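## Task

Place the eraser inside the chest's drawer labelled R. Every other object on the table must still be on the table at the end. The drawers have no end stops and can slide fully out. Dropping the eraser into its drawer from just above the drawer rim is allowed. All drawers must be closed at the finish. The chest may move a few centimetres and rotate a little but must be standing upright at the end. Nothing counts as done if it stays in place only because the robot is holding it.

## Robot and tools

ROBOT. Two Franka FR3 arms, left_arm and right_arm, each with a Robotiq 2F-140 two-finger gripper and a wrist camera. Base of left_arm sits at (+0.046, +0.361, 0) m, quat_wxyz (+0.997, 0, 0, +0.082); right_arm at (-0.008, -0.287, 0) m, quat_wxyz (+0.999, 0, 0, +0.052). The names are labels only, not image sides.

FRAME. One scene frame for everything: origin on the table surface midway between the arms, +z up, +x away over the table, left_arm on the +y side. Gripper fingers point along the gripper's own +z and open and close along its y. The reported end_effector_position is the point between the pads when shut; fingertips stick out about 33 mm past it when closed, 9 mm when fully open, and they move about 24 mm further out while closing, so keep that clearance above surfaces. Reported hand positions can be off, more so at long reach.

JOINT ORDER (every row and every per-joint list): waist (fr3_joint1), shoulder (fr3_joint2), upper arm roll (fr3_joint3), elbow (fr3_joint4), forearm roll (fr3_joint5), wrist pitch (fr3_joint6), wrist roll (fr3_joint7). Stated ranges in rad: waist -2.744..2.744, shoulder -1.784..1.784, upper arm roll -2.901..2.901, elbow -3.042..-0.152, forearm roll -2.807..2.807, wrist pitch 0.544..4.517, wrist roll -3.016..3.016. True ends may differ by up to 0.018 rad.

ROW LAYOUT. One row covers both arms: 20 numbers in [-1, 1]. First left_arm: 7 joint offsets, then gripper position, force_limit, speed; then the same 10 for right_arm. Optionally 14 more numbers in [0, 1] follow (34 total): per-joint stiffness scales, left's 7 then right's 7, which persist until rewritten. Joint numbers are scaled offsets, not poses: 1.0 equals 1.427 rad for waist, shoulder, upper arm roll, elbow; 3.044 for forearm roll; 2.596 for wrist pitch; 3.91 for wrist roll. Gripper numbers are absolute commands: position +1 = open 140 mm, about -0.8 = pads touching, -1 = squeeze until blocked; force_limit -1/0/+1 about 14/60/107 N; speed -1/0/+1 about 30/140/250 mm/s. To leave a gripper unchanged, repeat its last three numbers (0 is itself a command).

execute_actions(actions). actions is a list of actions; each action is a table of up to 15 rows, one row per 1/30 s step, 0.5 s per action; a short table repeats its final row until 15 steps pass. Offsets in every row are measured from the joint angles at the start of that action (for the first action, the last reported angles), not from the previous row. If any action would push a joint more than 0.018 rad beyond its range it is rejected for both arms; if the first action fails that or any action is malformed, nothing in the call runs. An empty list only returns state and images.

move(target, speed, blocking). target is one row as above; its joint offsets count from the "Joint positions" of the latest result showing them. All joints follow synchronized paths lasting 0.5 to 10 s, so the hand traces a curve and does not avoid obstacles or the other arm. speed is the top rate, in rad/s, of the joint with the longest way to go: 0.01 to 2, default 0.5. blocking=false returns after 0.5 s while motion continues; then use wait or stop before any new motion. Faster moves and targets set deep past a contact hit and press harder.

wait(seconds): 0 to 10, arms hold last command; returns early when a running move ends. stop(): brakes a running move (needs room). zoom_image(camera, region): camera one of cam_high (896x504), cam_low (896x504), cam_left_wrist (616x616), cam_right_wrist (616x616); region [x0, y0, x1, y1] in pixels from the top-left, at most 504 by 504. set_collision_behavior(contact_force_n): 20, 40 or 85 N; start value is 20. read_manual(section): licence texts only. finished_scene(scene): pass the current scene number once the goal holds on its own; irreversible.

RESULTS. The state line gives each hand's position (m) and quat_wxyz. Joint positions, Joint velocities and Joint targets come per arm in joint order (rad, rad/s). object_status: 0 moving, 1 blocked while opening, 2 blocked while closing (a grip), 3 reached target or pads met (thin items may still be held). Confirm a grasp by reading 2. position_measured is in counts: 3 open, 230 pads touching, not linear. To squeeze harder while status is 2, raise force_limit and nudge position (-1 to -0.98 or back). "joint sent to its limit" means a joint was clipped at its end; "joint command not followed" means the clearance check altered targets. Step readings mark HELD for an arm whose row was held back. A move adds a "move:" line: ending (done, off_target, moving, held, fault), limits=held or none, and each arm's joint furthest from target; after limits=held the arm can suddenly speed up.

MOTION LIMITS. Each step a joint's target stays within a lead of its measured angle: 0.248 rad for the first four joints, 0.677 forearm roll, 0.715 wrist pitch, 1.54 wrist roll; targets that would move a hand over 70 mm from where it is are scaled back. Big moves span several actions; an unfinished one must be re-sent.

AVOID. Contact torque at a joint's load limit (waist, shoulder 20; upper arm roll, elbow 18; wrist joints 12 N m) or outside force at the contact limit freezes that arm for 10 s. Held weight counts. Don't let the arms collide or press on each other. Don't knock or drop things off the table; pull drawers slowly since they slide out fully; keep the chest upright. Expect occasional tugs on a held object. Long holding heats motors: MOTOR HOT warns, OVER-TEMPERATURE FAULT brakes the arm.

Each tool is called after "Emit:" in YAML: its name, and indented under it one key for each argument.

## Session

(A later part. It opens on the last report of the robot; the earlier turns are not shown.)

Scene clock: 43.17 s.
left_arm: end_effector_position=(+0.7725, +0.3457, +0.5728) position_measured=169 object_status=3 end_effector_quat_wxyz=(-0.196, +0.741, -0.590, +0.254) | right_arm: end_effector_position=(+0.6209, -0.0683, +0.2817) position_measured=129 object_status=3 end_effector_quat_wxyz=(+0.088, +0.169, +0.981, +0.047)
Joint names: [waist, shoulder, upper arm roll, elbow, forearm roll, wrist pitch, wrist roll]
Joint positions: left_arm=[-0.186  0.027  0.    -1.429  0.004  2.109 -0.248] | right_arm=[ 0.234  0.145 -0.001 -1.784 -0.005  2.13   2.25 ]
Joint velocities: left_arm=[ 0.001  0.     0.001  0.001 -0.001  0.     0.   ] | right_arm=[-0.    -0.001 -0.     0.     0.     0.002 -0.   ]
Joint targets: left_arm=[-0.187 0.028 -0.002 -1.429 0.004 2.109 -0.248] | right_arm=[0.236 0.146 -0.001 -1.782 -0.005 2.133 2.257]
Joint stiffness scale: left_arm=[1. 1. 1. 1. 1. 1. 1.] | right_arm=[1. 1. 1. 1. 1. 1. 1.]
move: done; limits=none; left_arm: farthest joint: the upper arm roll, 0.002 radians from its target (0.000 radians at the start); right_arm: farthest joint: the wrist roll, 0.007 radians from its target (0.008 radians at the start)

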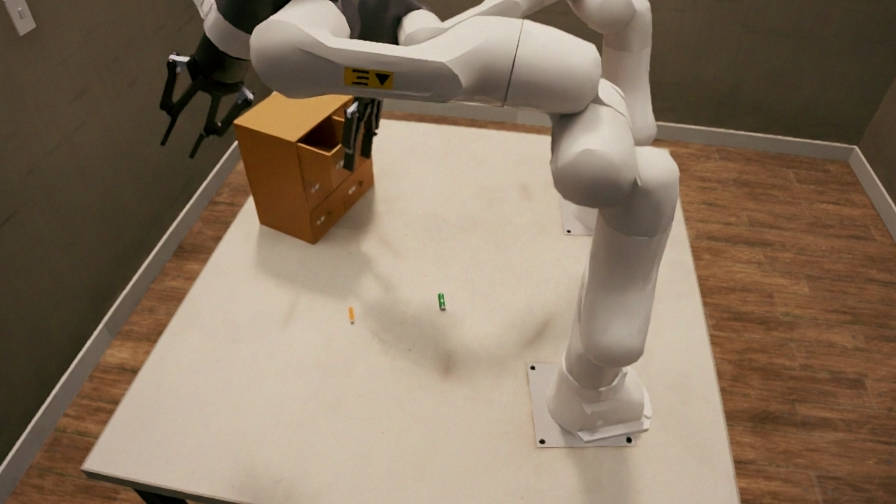

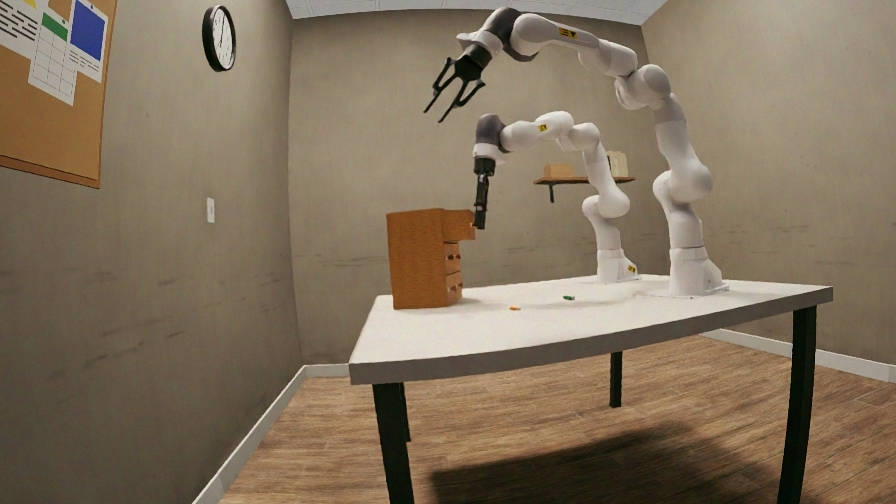

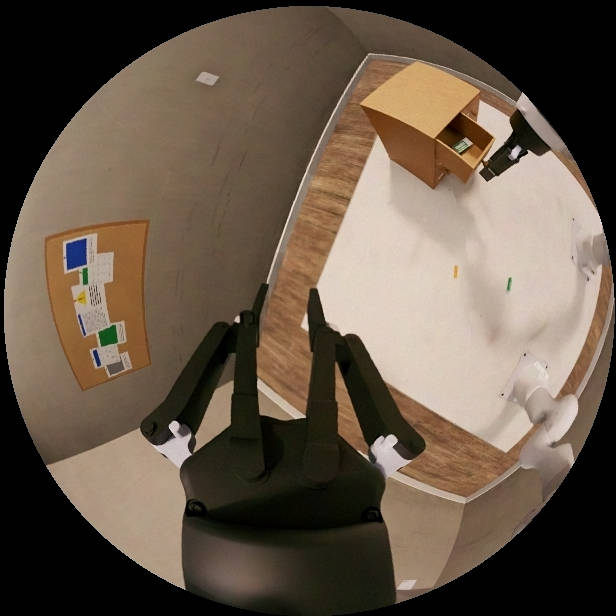

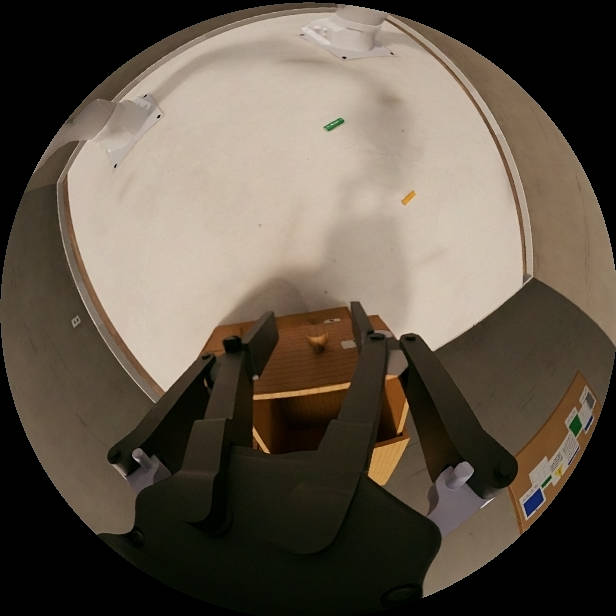

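Emit:
move:
  target: [0,0,0,0,0,0,0,-0.32,-0.3,0.5,-0.0617,0.201,0,0.2895,0,-0.0466,-0.022,0,0,0]
  speed: 0.18

Emit:
zoom_image:
  camera: "cam_low"
  region: [420, 170, 500, 260]

Emit:
zoom_image:
  camera: "cam_right_wrist"
  region: [110, 250, 450, 450]

Scene clock: 47.03 s.
left_arm: end_effector_position=(+0.7725, +0.3456, +0.5728) position_measured=169 object_status=3 end_effector_quat_wxyz=(-0.196, +0.741, -0.590, +0.254) | right_arm: end_effector_position=(+0.7189, -0.0990, +0.2858) position_measured=129 object_status=3 end_effector_quat_wxyz=(+0.095, +0.172, +0.980, +0.041)
Joint names: [waist, shoulder, upper arm roll, elbow, forearm roll, wrist pitch, wrist roll]
Joint positions: left_arm=[-0.186  0.027 -0.    -1.429  0.004  2.109 -0.248] | right_arm=[ 0.151  0.427 -0.    -1.373 -0.004  2.008  2.174]
Joint velocities: left_arm=[ 0.    -0.001 -0.001  0.     0.001  0.     0.   ] | right_arm=[ 0.001  0.001  0.     0.001  0.    -0.003 -0.007]
Joint targets: left_arm=[-0.186 0.027 0.000 -1.429 0.004 2.109 -0.248] | right_arm=[0.146 0.432 -0.001 -1.371 -0.005 2.009 2.164]
Joint stiffness scale: left_arm=[1. 1. 1. 1. 1. 1. 1.] | right_arm=[1. 1. 1. 1. 1. 1. 1.]
move: done; limits=none; left_arm: farthest joint: the waist, 0.000 radians from its target (0.000 radians at the start); right_arm: farthest joint: the wrist roll, 0.010 radians from its target (0.086 radians at the start)

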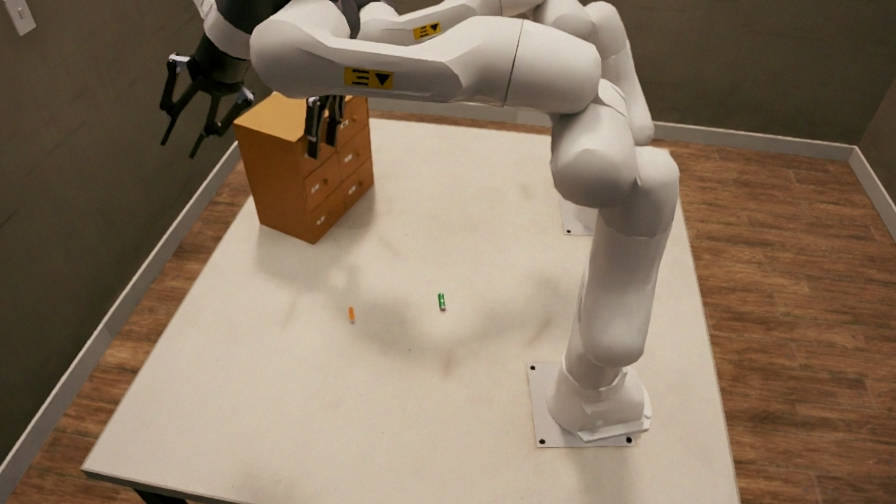

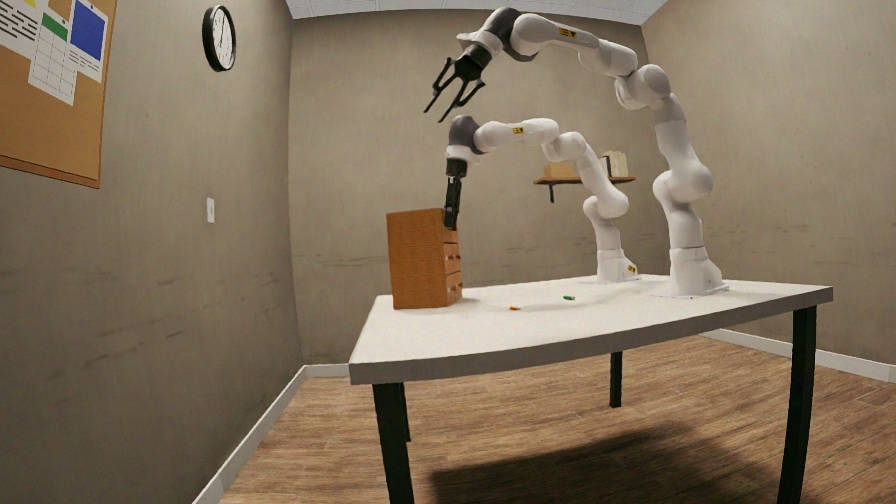

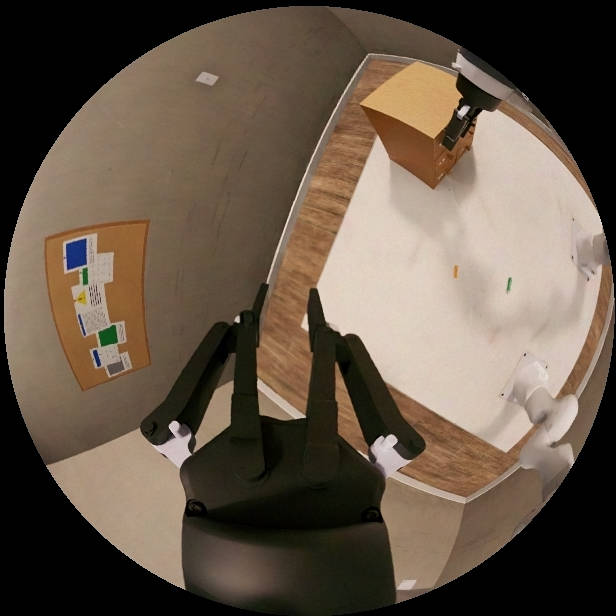

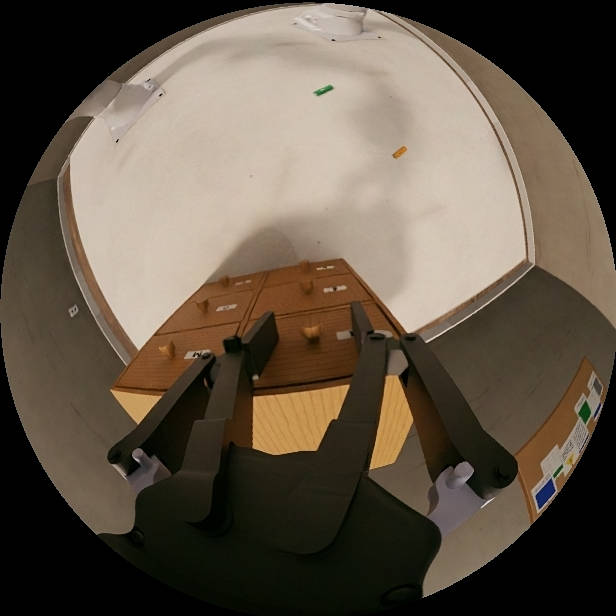

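Region (420, 170, 500, 260) of cam_low's 896x504 image, scaled by 5.600, with more detail than that image has.

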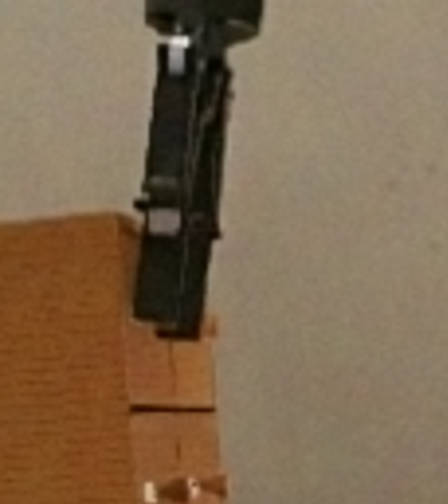

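Region (110, 250, 450, 450) of cam_right_wrist's 616x616 image, scaled by 1.482, with more detail than that image has; it fills the top 296 rows of this view, and the rest is white.

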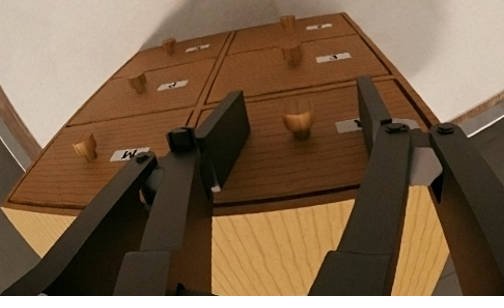

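Emit:
move:
  target: [0,0,0,0,0,0,0,-0.32,-0.3,0.5,0.025,-0.095,0,-0.135,0,0.024,0,0,0,0]
  speed: 0.35

Emit:
zoom_image:
  camera: "cam_low"
  region: [420, 190, 490, 270]

Emit:
zoom_image:
  camera: "cam_high"
  region: [280, 100, 380, 210]

Scene clock: 48.93 s.
left_arm: end_effector_position=(+0.7725, +0.3456, +0.5728) position_measured=169 object_status=3 end_effector_quat_wxyz=(-0.196, +0.741, -0.590, +0.254) | right_arm: end_effector_position=(+0.6778, -0.0849, +0.2891) position_measured=129 object_status=3 end_effector_quat_wxyz=(+0.095, +0.155, +0.982, +0.043)
Joint names: [waist, shoulder, upper arm roll, elbow, forearm roll, wrist pitch, wrist roll]
Joint positions: left_arm=[-0.186  0.027 -0.    -1.429  0.004  2.109 -0.248] | right_arm=[ 0.184  0.294  0.    -1.563 -0.004  2.067  2.173]
Joint velocities: left_arm=[-0.001  0.002 -0.    -0.001  0.    -0.001  0.001] | right_arm=[ 0.    -0.     0.001  0.     0.001  0.005 -0.   ]
Joint targets: left_arm=[-0.186 0.027 -0.000 -1.429 0.004 2.109 -0.248] | right_arm=[0.186 0.292 -0.000 -1.566 -0.004 2.070 2.174]
Joint stiffness scale: left_arm=[1. 1. 1. 1. 1. 1. 1.] | right_arm=[1. 1. 1. 1. 1. 1. 1.]
move: done; limits=none; left_arm: farthest joint: the waist, 0.000 radians from its target (0.000 radians at the start); right_arm: farthest joint: the wrist pitch, 0.003 radians from its target (0.063 radians at the start)

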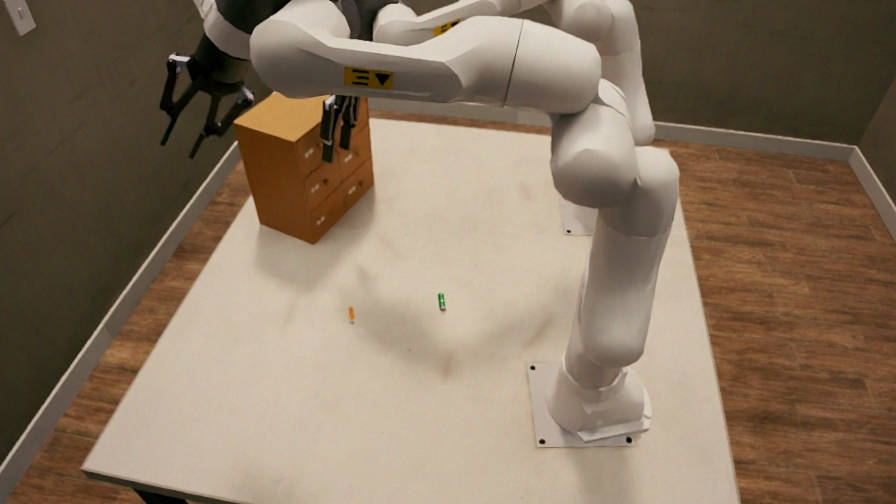

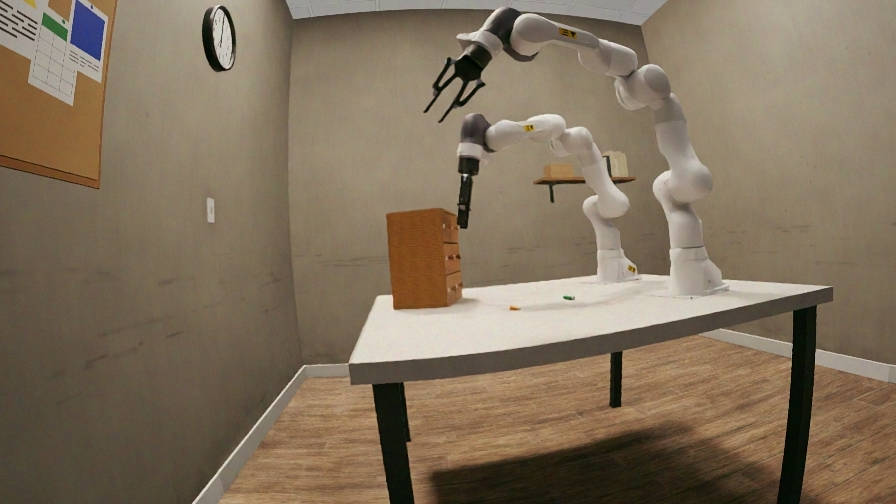

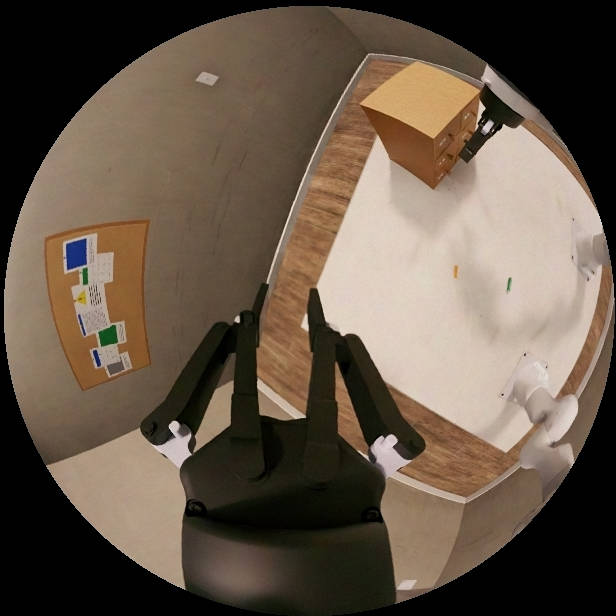

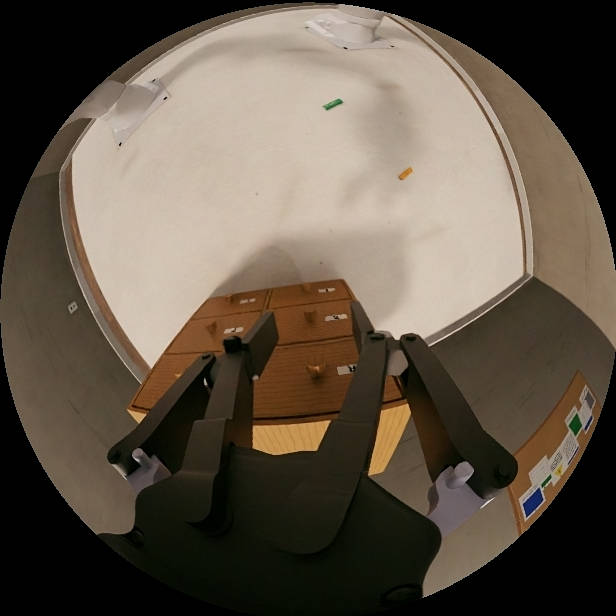

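Region (420, 190, 490, 270) of cam_low's 896x504 image, scaled by 6.300, with more detail than that image has; it fills the left 441 columns of this view, and the rest is white.

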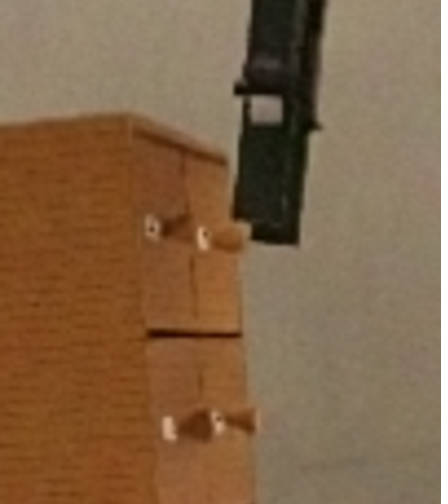

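Region (280, 100, 380, 210) of cam_high's 896x504 image, scaled by 4.582, with more detail than that image has; it fills the left 458 columns of this view, and the rest is white.

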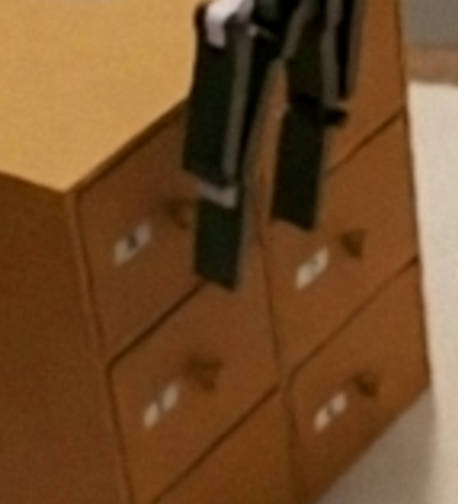

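Flush. Quick label check.

Emit:
zoom_image:
  camera: "cam_right_wrist"
  region: [210, 280, 380, 390]

Region (210, 280, 380, 390) of cam_right_wrist's 616x616 image, scaled by 2.965, with more detail than that image has; it fills the top 326 rows of this view, and the rest is white.

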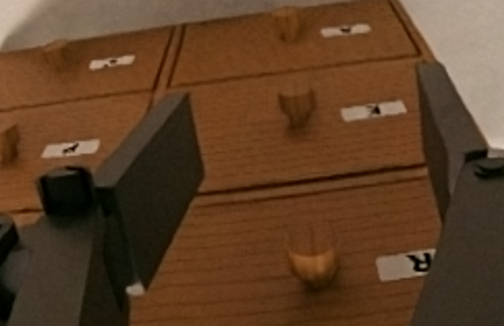

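Emit:
finished_scene:
  scene: 2

The scene is finished: the task was done.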